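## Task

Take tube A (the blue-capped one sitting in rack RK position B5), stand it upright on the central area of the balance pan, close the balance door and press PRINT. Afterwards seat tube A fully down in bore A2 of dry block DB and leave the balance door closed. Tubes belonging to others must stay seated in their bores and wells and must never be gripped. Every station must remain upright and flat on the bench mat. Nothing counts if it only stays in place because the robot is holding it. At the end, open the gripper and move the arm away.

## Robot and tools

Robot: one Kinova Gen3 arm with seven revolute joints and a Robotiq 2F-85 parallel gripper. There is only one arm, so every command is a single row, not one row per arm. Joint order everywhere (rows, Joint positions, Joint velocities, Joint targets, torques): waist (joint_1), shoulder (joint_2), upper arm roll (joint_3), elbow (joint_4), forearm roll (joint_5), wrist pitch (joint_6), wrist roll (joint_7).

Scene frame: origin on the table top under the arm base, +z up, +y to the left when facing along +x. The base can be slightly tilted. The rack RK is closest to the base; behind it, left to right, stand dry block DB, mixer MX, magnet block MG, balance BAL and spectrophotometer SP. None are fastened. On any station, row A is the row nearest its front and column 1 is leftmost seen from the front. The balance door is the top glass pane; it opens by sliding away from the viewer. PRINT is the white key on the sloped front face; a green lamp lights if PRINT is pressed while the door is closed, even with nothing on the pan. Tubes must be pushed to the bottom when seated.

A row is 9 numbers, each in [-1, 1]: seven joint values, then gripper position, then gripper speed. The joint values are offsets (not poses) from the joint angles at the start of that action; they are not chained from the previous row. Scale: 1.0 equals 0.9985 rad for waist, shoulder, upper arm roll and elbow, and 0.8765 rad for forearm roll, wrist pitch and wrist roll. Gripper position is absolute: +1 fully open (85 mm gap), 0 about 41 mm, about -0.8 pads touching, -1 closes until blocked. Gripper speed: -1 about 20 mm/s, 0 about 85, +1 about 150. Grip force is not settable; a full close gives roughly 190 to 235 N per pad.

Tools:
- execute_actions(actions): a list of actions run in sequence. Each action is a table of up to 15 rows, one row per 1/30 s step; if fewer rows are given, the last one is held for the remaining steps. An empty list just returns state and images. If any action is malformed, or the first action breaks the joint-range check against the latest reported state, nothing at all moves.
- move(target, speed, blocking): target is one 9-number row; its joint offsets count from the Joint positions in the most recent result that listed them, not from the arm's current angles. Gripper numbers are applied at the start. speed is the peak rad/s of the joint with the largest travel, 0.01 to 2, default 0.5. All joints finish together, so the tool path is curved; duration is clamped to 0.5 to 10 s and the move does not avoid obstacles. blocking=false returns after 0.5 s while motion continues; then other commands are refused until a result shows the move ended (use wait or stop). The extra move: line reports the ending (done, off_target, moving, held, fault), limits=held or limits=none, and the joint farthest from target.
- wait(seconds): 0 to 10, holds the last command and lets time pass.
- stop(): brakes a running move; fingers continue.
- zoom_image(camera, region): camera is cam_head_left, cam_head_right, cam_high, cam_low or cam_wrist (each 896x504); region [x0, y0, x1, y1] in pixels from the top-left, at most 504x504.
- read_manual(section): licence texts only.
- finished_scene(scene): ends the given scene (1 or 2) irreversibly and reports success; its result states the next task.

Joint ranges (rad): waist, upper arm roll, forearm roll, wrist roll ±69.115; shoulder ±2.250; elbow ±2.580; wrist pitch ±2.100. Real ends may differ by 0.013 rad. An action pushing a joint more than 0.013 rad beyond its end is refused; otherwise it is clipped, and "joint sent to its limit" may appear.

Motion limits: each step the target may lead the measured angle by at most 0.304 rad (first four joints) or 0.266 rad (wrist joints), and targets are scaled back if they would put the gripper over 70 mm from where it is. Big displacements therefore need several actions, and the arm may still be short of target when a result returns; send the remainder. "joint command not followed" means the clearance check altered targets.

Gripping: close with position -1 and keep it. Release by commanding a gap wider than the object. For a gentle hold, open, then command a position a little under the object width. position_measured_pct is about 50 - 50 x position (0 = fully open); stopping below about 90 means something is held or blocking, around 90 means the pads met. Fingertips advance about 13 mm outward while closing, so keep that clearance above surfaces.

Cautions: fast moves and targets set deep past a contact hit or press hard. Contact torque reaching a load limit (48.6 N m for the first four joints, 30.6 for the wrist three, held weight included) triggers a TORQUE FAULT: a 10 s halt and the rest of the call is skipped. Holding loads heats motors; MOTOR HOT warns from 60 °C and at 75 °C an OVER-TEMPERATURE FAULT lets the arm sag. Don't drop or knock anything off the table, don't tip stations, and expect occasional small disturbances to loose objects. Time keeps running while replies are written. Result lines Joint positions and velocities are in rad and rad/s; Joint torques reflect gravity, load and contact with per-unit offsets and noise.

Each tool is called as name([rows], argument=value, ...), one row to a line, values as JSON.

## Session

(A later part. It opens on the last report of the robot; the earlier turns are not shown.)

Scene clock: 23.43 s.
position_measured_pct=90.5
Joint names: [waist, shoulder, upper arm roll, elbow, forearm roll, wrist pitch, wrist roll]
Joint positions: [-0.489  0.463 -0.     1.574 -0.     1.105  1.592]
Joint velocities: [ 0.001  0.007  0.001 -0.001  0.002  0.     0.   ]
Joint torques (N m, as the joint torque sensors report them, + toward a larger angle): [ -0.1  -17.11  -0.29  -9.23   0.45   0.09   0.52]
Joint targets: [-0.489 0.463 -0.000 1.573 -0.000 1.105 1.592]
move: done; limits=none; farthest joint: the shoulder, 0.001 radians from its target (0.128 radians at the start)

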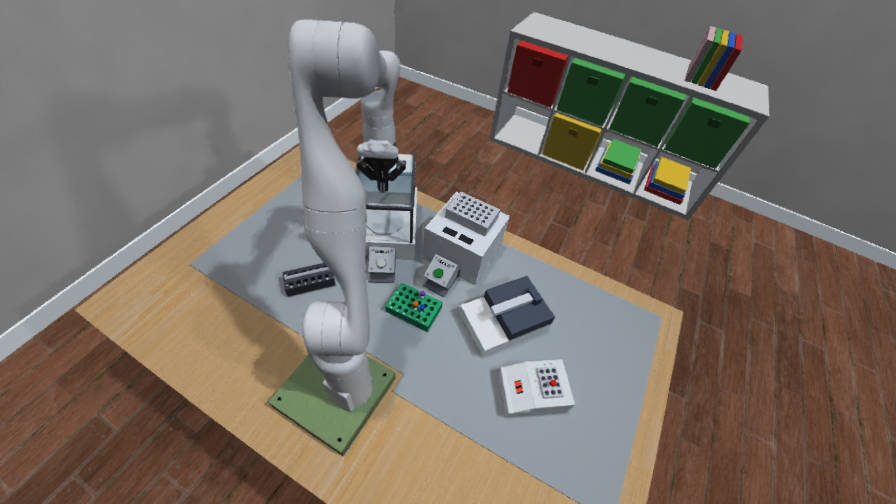

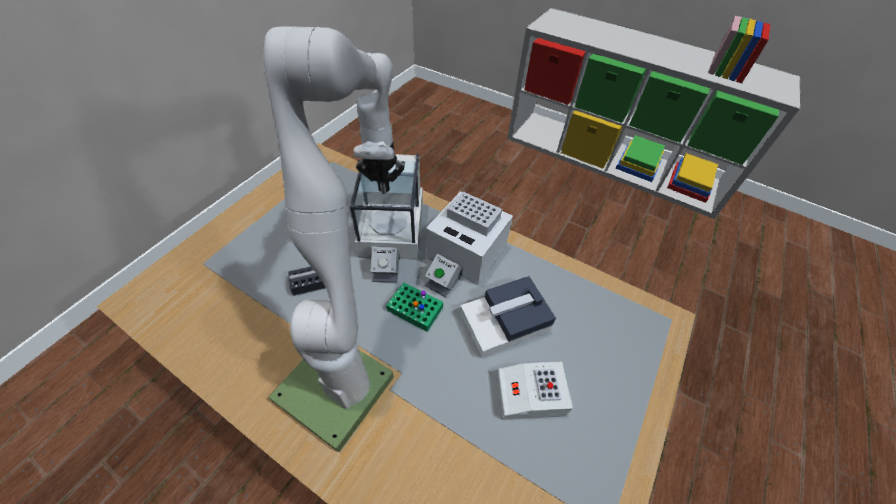

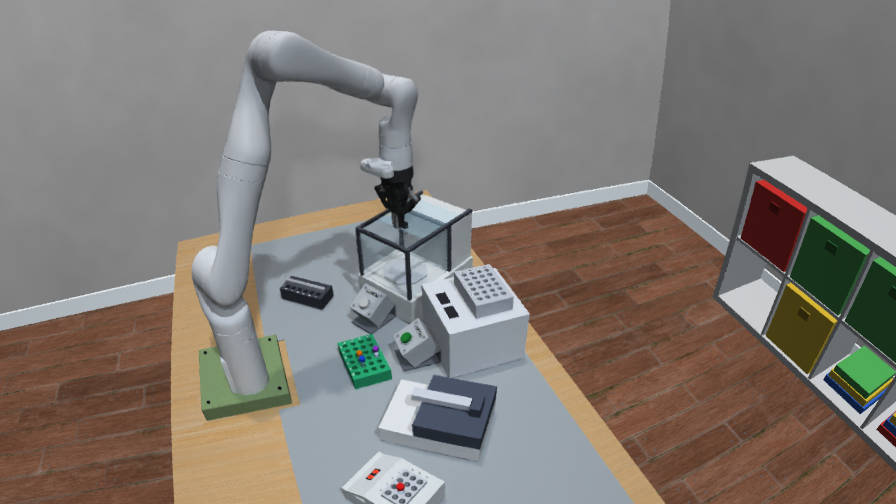

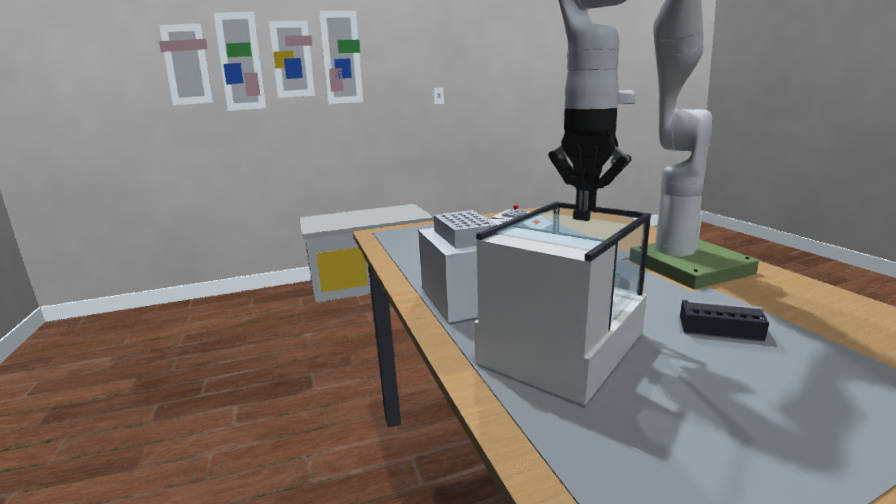

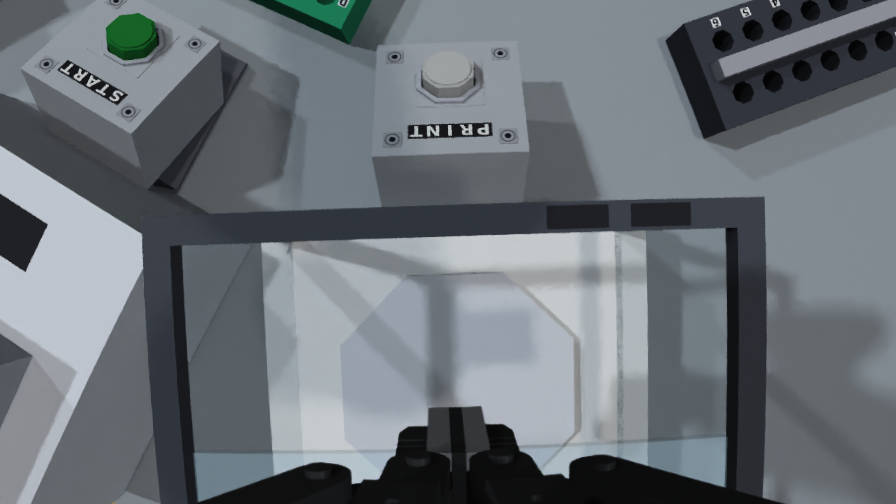

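move(target=[-0.0035,0.1284,0,-0.2268,0,0.1117,-0.003,-0.85,0], speed=0.28)

Scene clock: 25.00 s.
position_measured_pct=90.5
Joint names: [waist, shoulder, upper arm roll, elbow, forearm roll, wrist pitch, wrist roll]
Joint positions: [-0.493  0.591 -0.     1.348 -0.     1.204  1.59 ]
Joint velocities: [-0.001  0.002  0.    -0.001 -0.001 -0.002  0.   ]
Joint torques (N m, as the joint torque sensors report them, + toward a larger angle): [ -0.74 -19.04  -0.66  -9.84   0.12   0.38   0.69]
Joint targets: [-0.493 0.591 -0.000 1.347 -0.000 1.203 1.590]
move: done; limits=none; farthest joint: the shoulder, 0.001 radians from its target (0.128 radians at the start)

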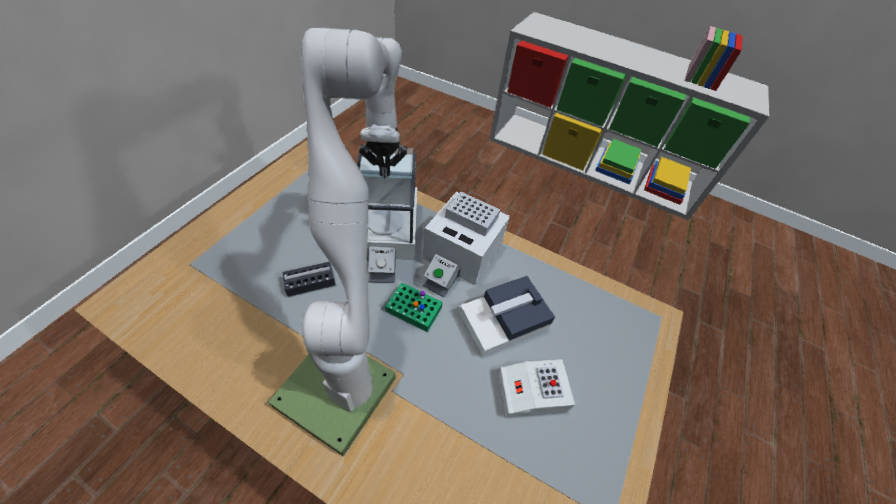

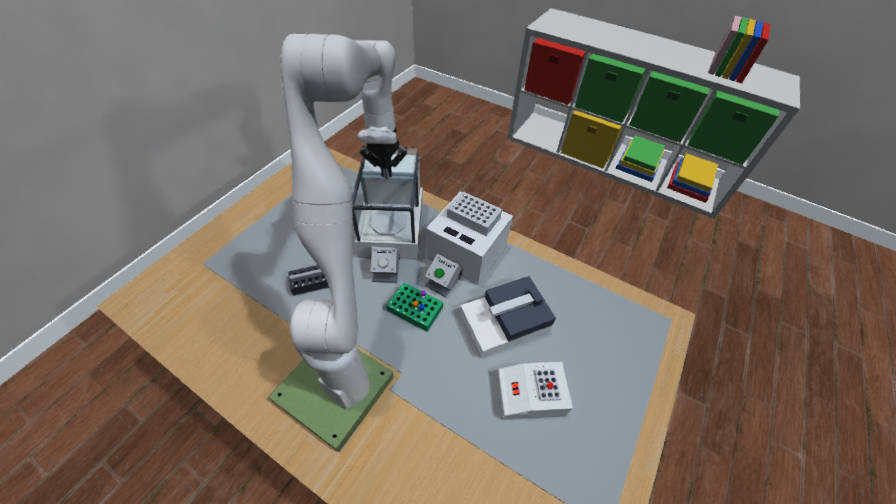

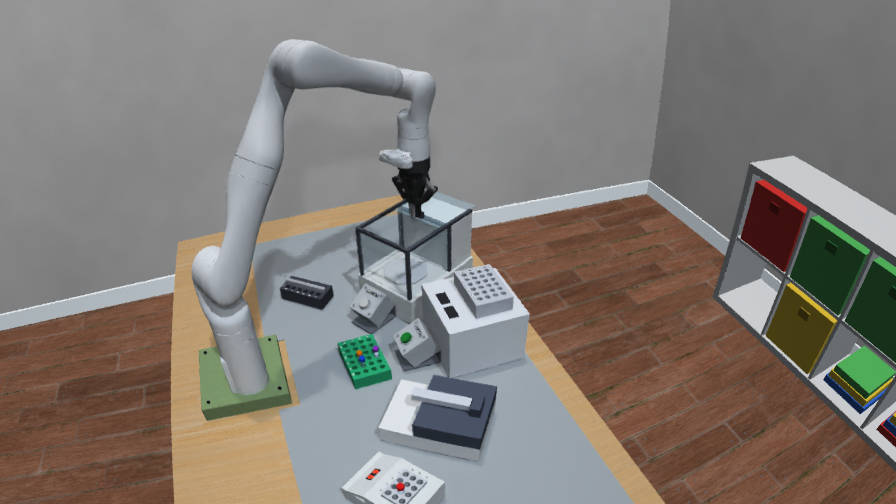

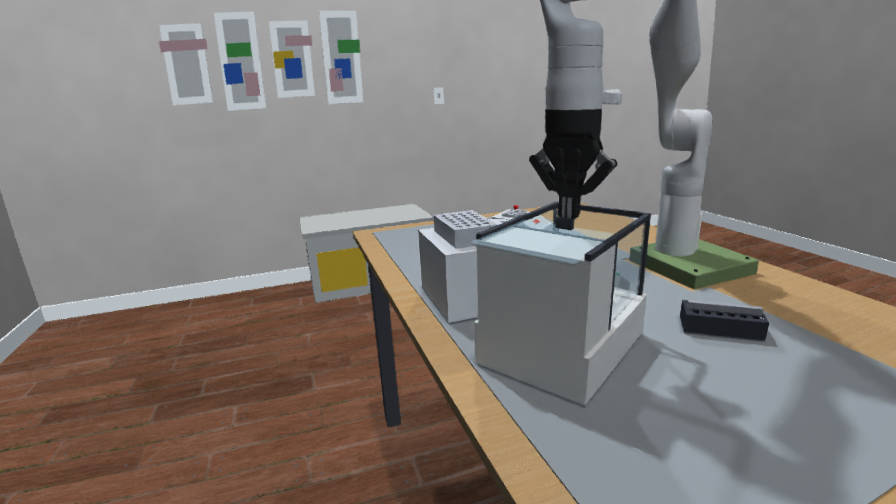

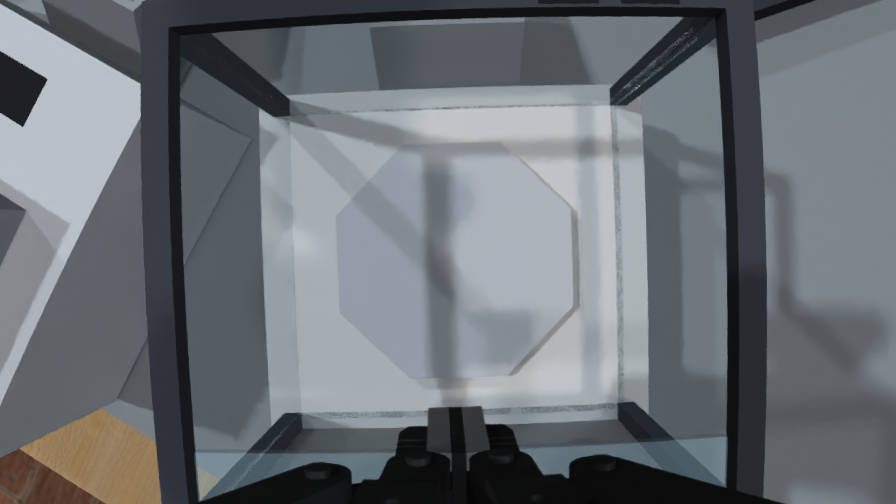

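move(target=[0.4977,-0.6053,0,0.8296,-0.03,-0.2811,-0.99,-0.85,0], speed=0.95)

Scene clock: 29.47 s.
position_measured_pct=90.5
Joint names: [waist, shoulder, upper arm roll, elbow, forearm roll, wrist pitch, wrist roll]
Joint positions: [ 0.004 -0.014 -0.     2.176 -0.027  0.958  0.722]
Joint velocities: [ 0.001 -0.004 -0.     0.001  0.    -0.     0.   ]
Joint torques (N m, as the joint torque sensors report them, + toward a larger angle): [-0.86 -7.41 -0.63 -8.76  0.38  0.27  0.45]
Joint targets: [0.004 -0.014 -0.000 2.176 -0.027 0.958 0.722]
move: done; limits=none; farthest joint: the waist, 0.000 radians from its target (0.497 radians at the start)

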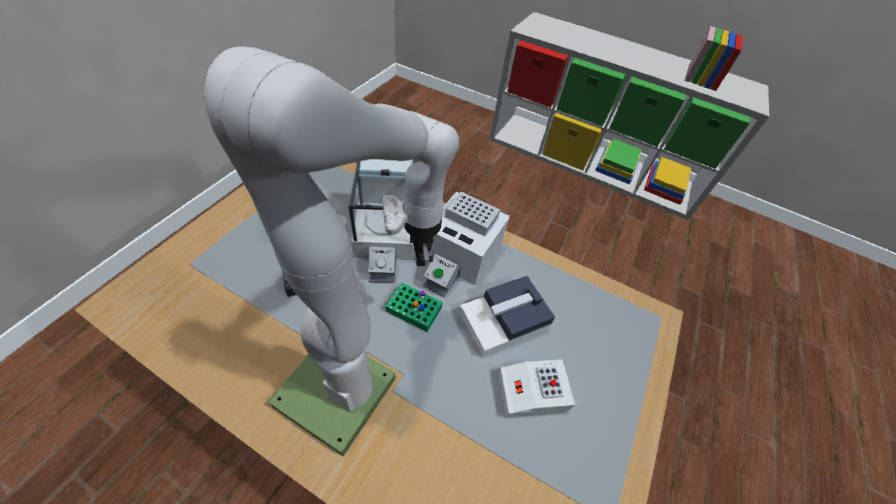

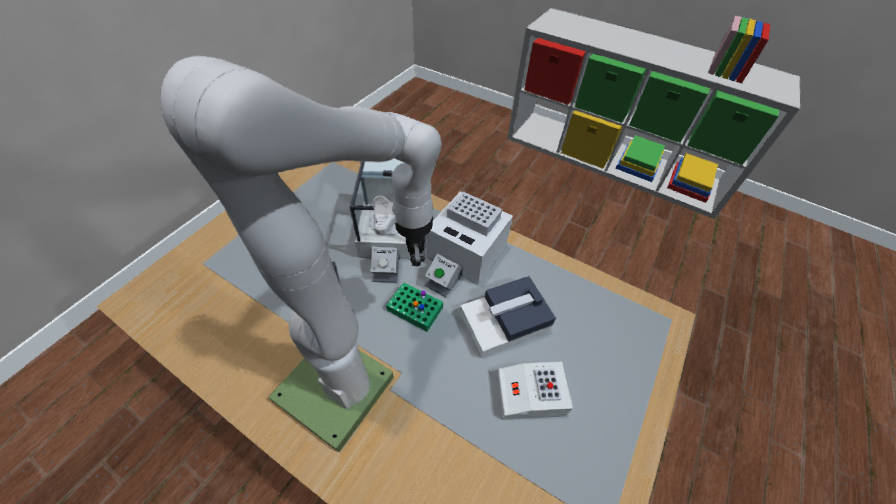

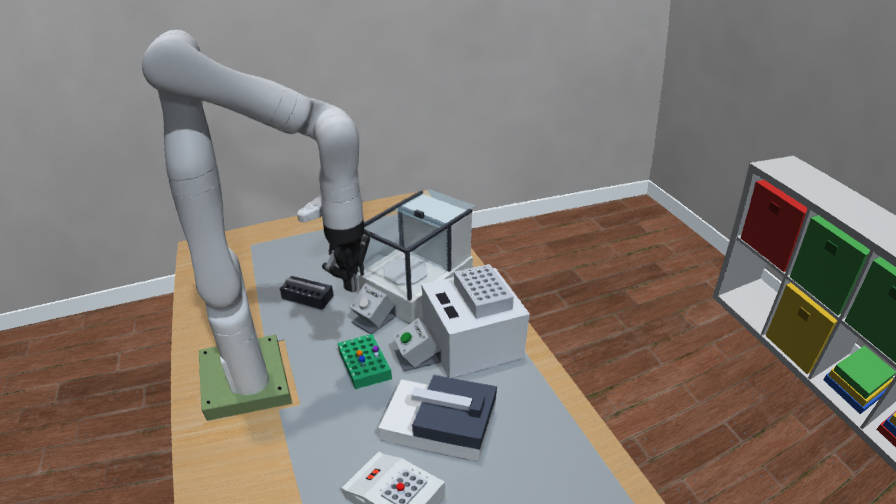

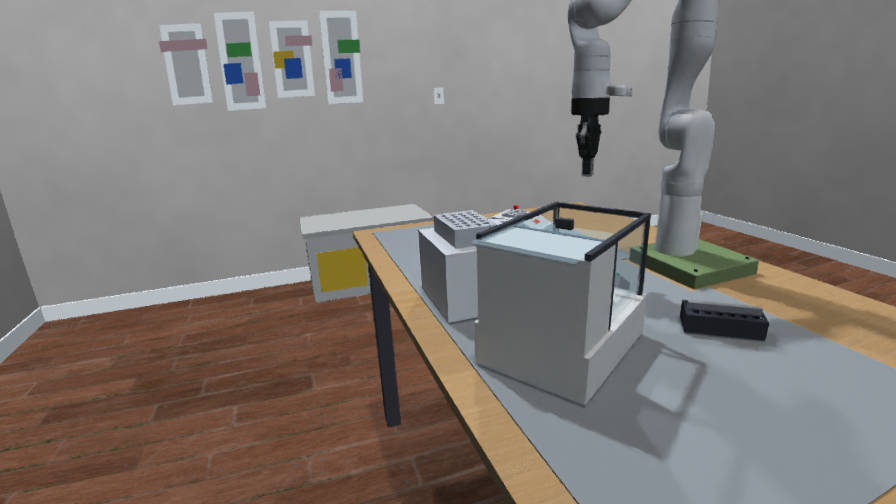

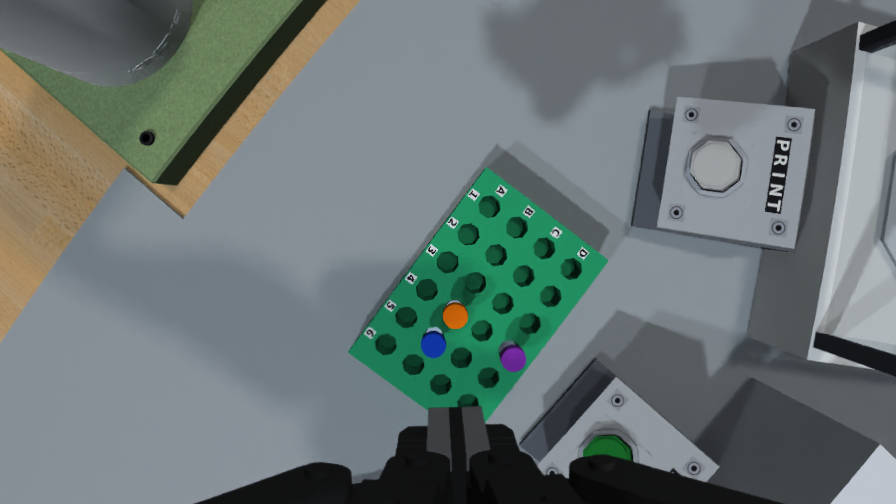

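execute_actions(actions=[])

Scene clock: 31.13 s.
position_measured_pct=90.5
Joint names: [waist, shoulder, upper arm roll, elbow, forearm roll, wrist pitch, wrist roll]
Joint positions: [ 0.004 -0.014 -0.     2.176 -0.027  0.958  0.722]
Joint velocities: [-0.001  0.001 -0.    -0.     0.    -0.001  0.   ]
Joint torques (N m, as the joint torque sensors report them, + toward a larger angle): [-0.43 -7.68 -0.58 -8.45  0.25  0.14  0.58]
Joint targets: [0.004 -0.014 -0.000 2.176 -0.027 0.958 0.722]

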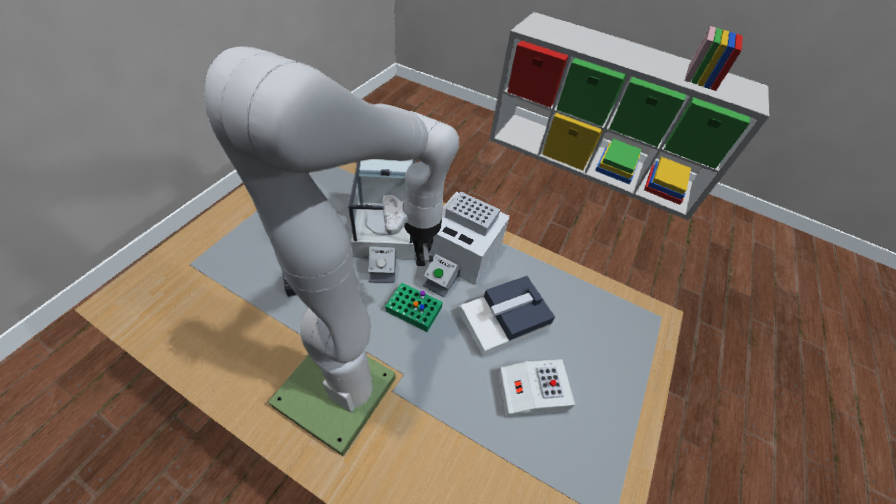

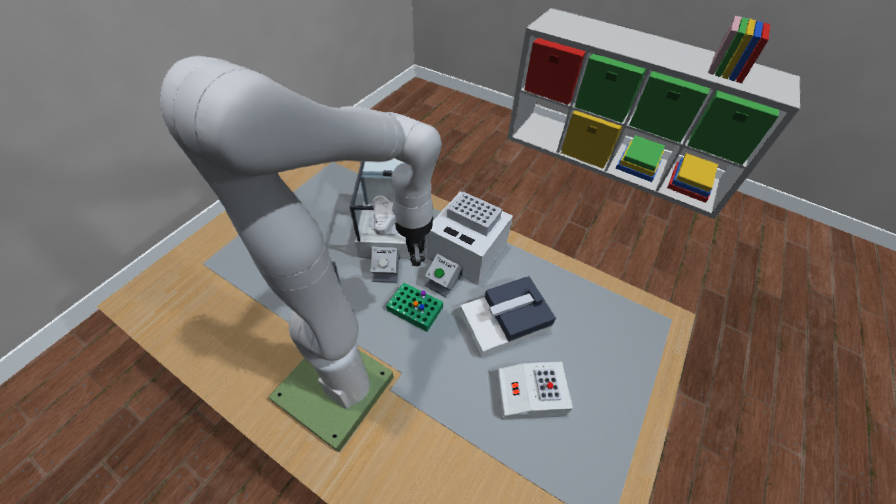

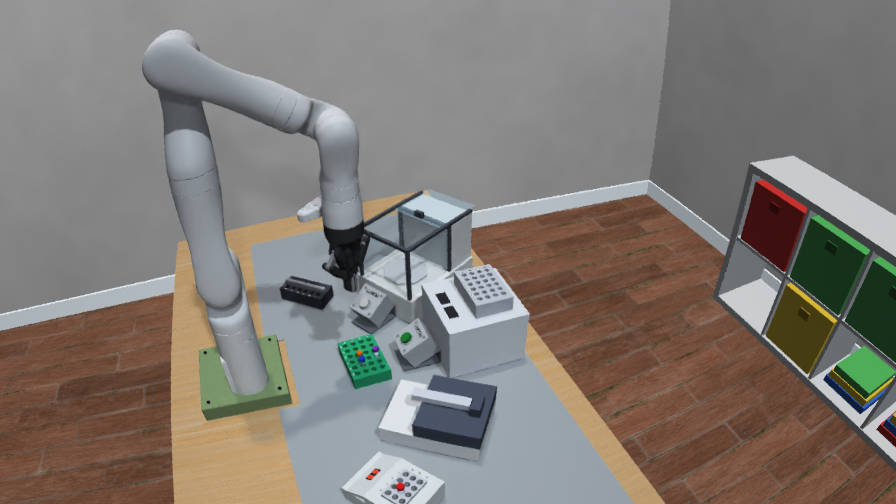

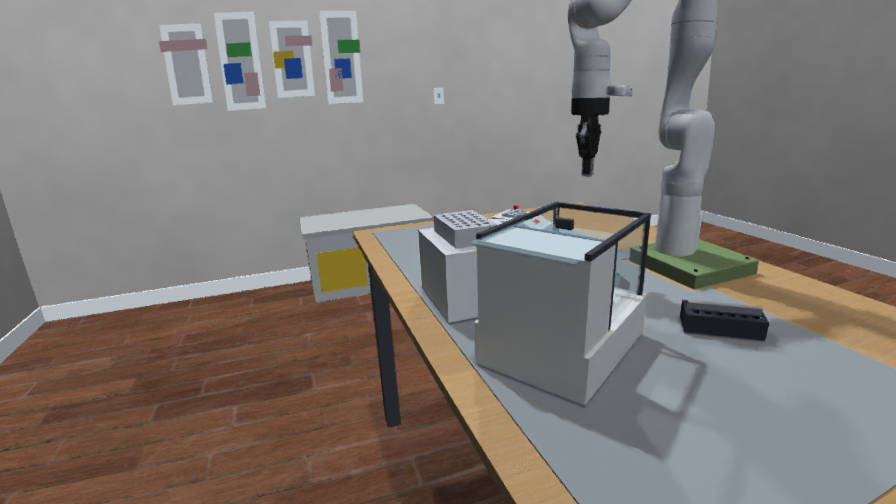

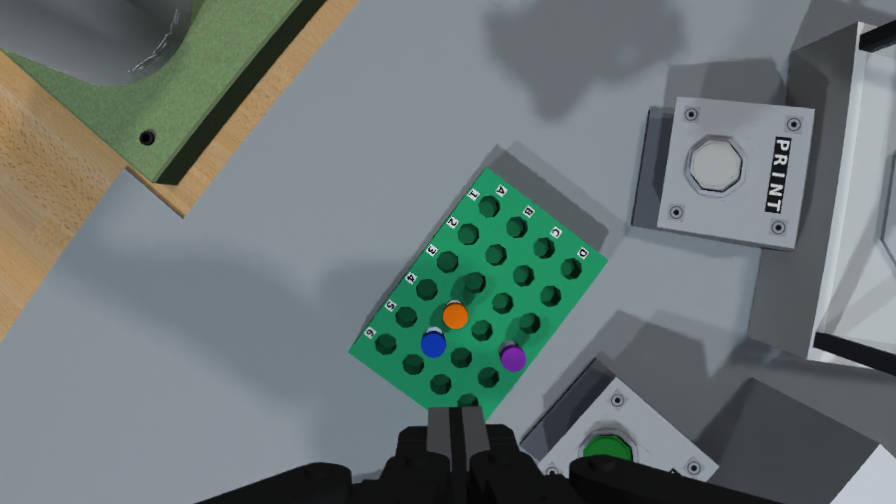

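move(target=[0.0381,0.3505,0,0.2504,-0.0377,-0.6839,-0.698,-0.42,0.5], speed=0.7)

Scene clock: 32.93 s.
position_measured_pct=71.0
Joint names: [waist, shoulder, upper arm roll, elbow, forearm roll, wrist pitch, wrist roll]
Joint positions: [ 0.042  0.336 -0.     2.426 -0.06   0.358  0.11 ]
Joint velocities: [ 0.001  0.004  0.    -0.001 -0.    -0.002  0.   ]
Joint torques (N m, as the joint torque sensors report them, + toward a larger angle): [-0.28 -9.88 -0.52 -3.87  0.14  0.34  0.57]
Joint targets: [0.042 0.336 -0.000 2.426 -0.060 0.358 0.110]
move: done; limits=none; farthest joint: the waist, 0.000 radians from its target (0.038 radians at the start)

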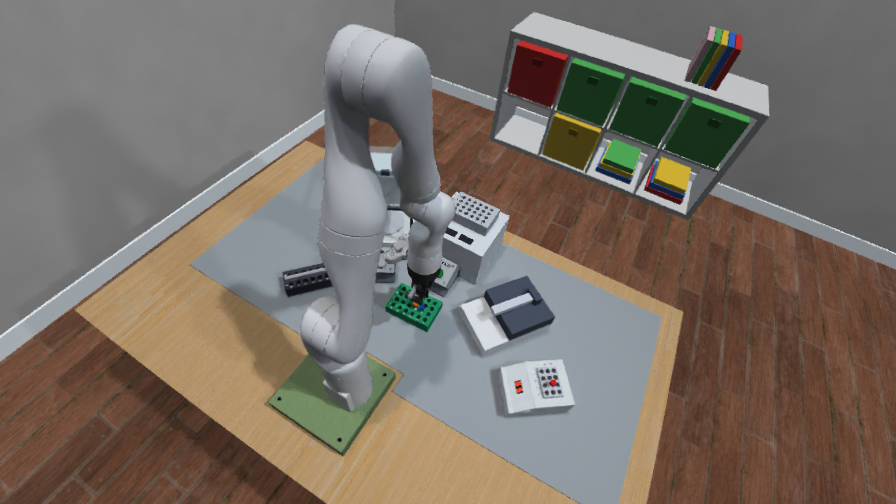

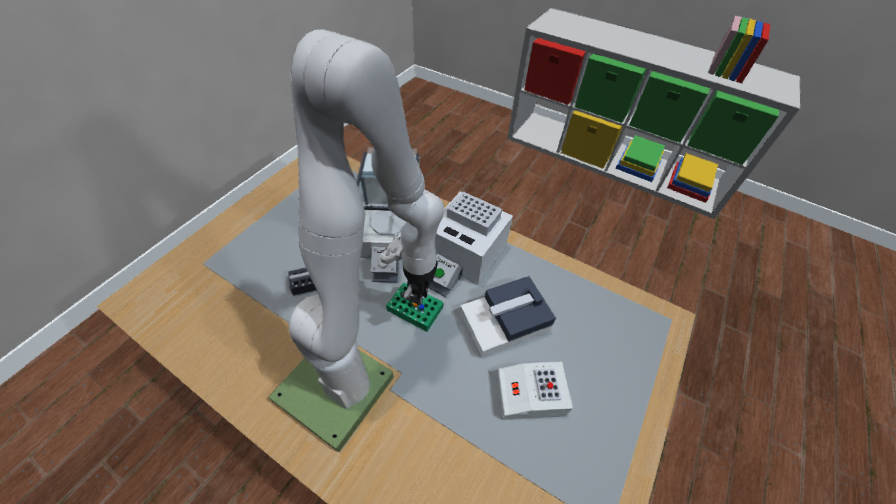

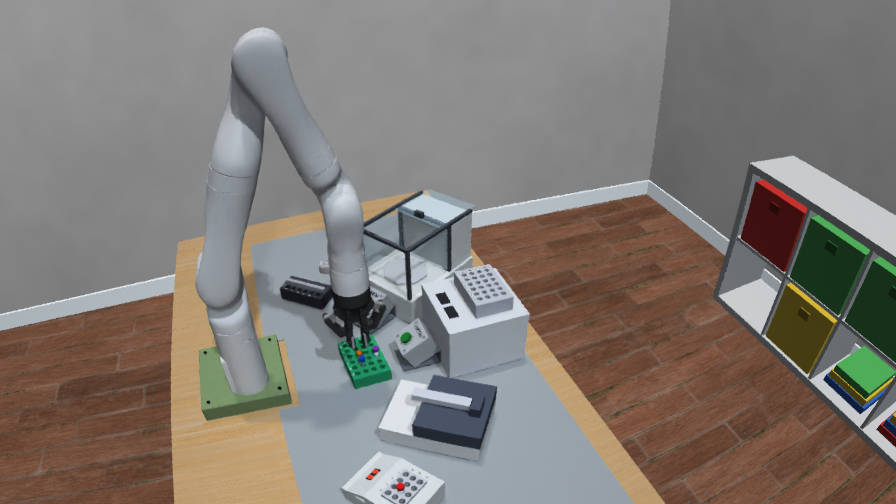

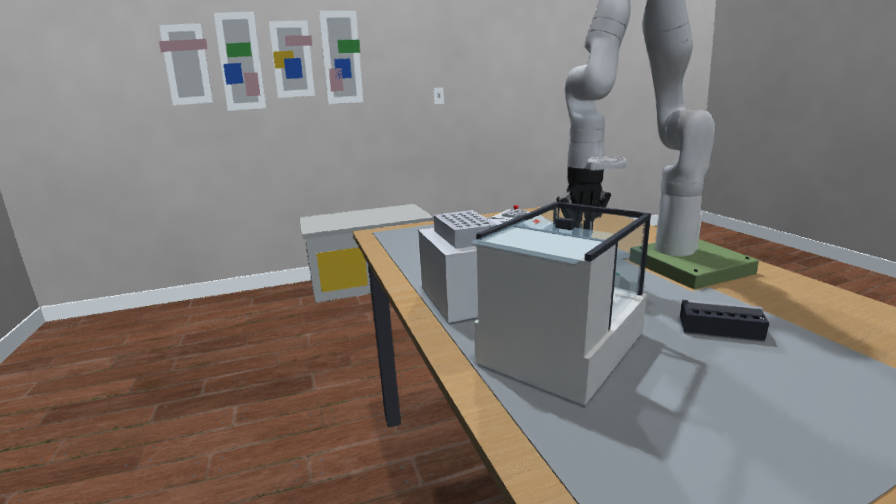

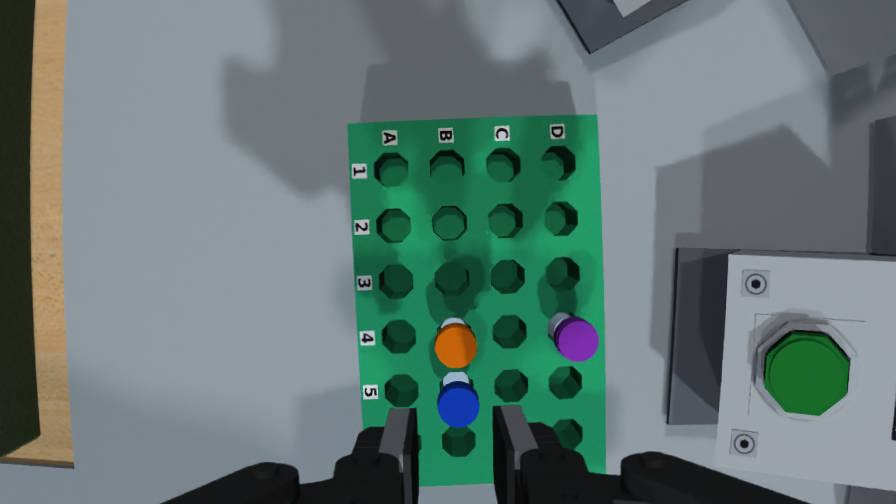

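move(target=[0.0045,0.122,0,0.0292,-0.0465,-0.1704,0.0535,-0.42,0.5], speed=0.3)

Scene clock: 35.00 s.
position_measured_pct=71.0
Joint names: [waist, shoulder, upper arm roll, elbow, forearm roll, wrist pitch, wrist roll]
Joint positions: [ 0.047  0.457 -0.     2.455 -0.1    0.209  0.157]
Joint velocities: [-0.     0.004  0.    -0.001  0.     0.    -0.   ]
Joint torques (N m, as the joint torque sensors report them, + toward a larger angle): [ -0.41 -10.82  -0.26  -3.25   0.11   0.2    0.68]
Joint targets: [0.047 0.458 -0.000 2.455 -0.100 0.209 0.157]
move: done; limits=none; farthest joint: the waist, 0.000 radians from its target (0.004 radians at the start)

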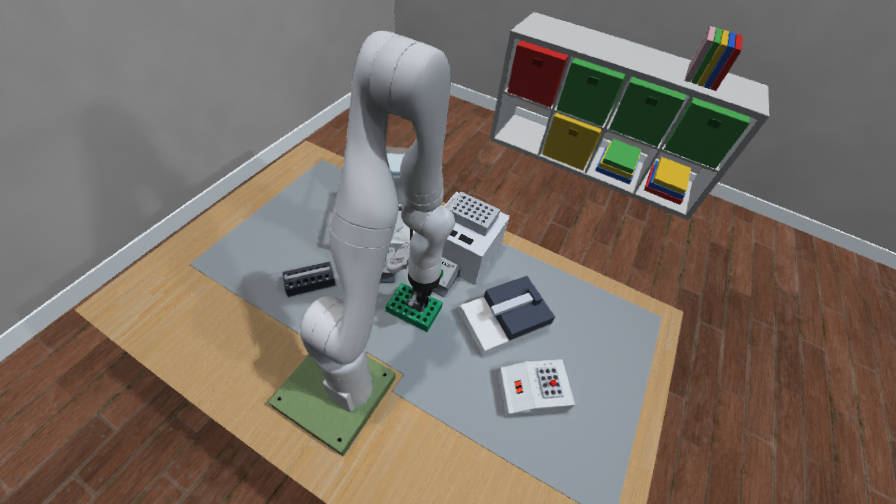

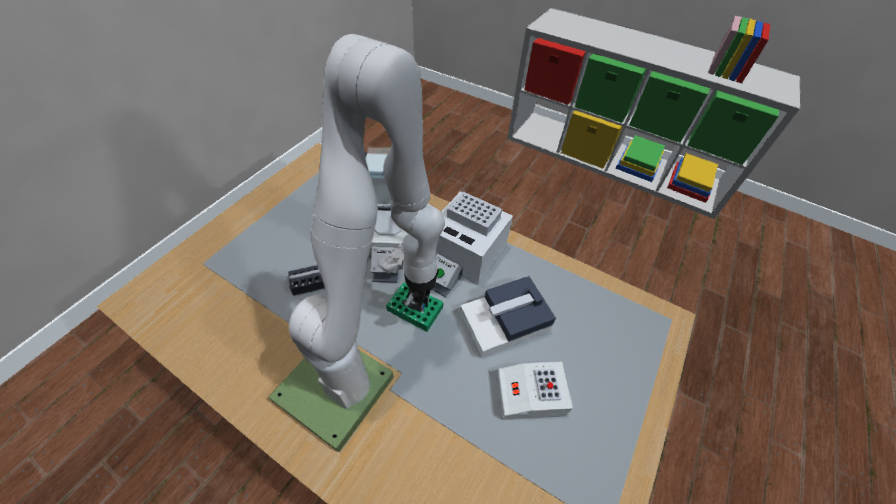

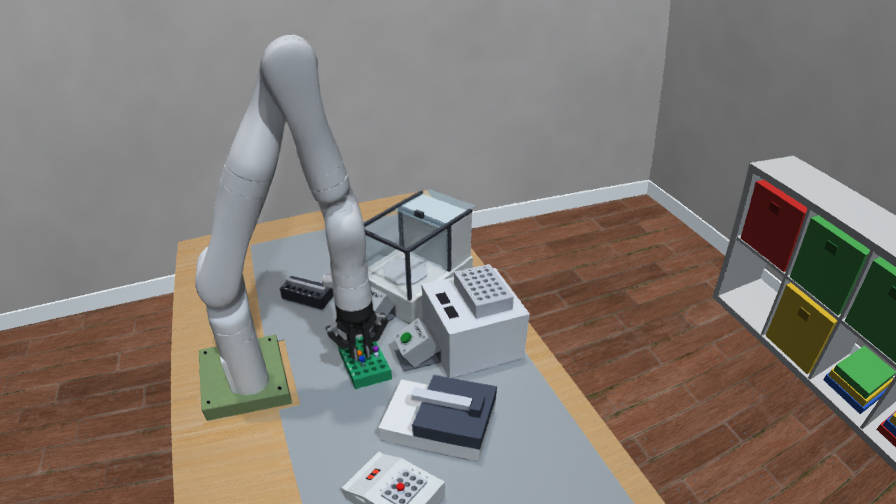

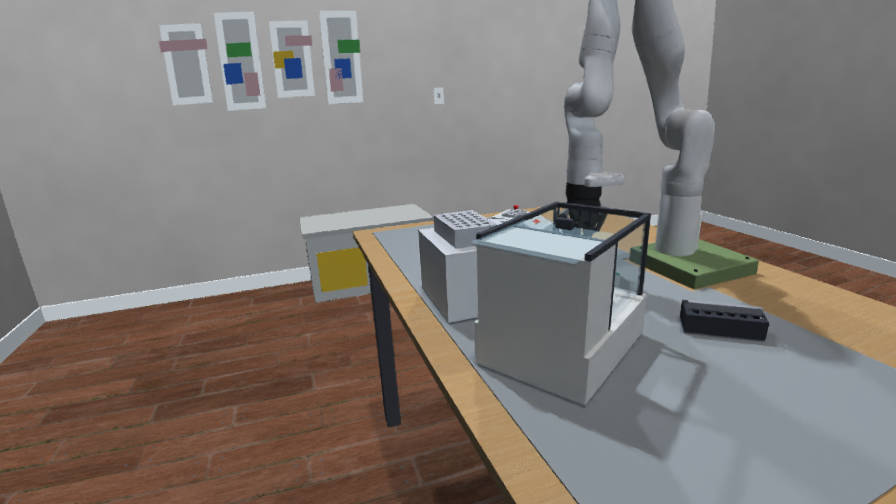

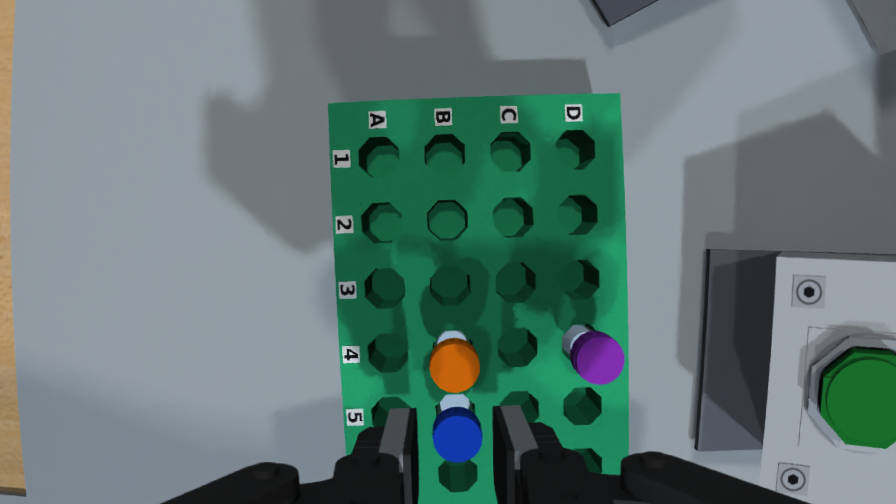

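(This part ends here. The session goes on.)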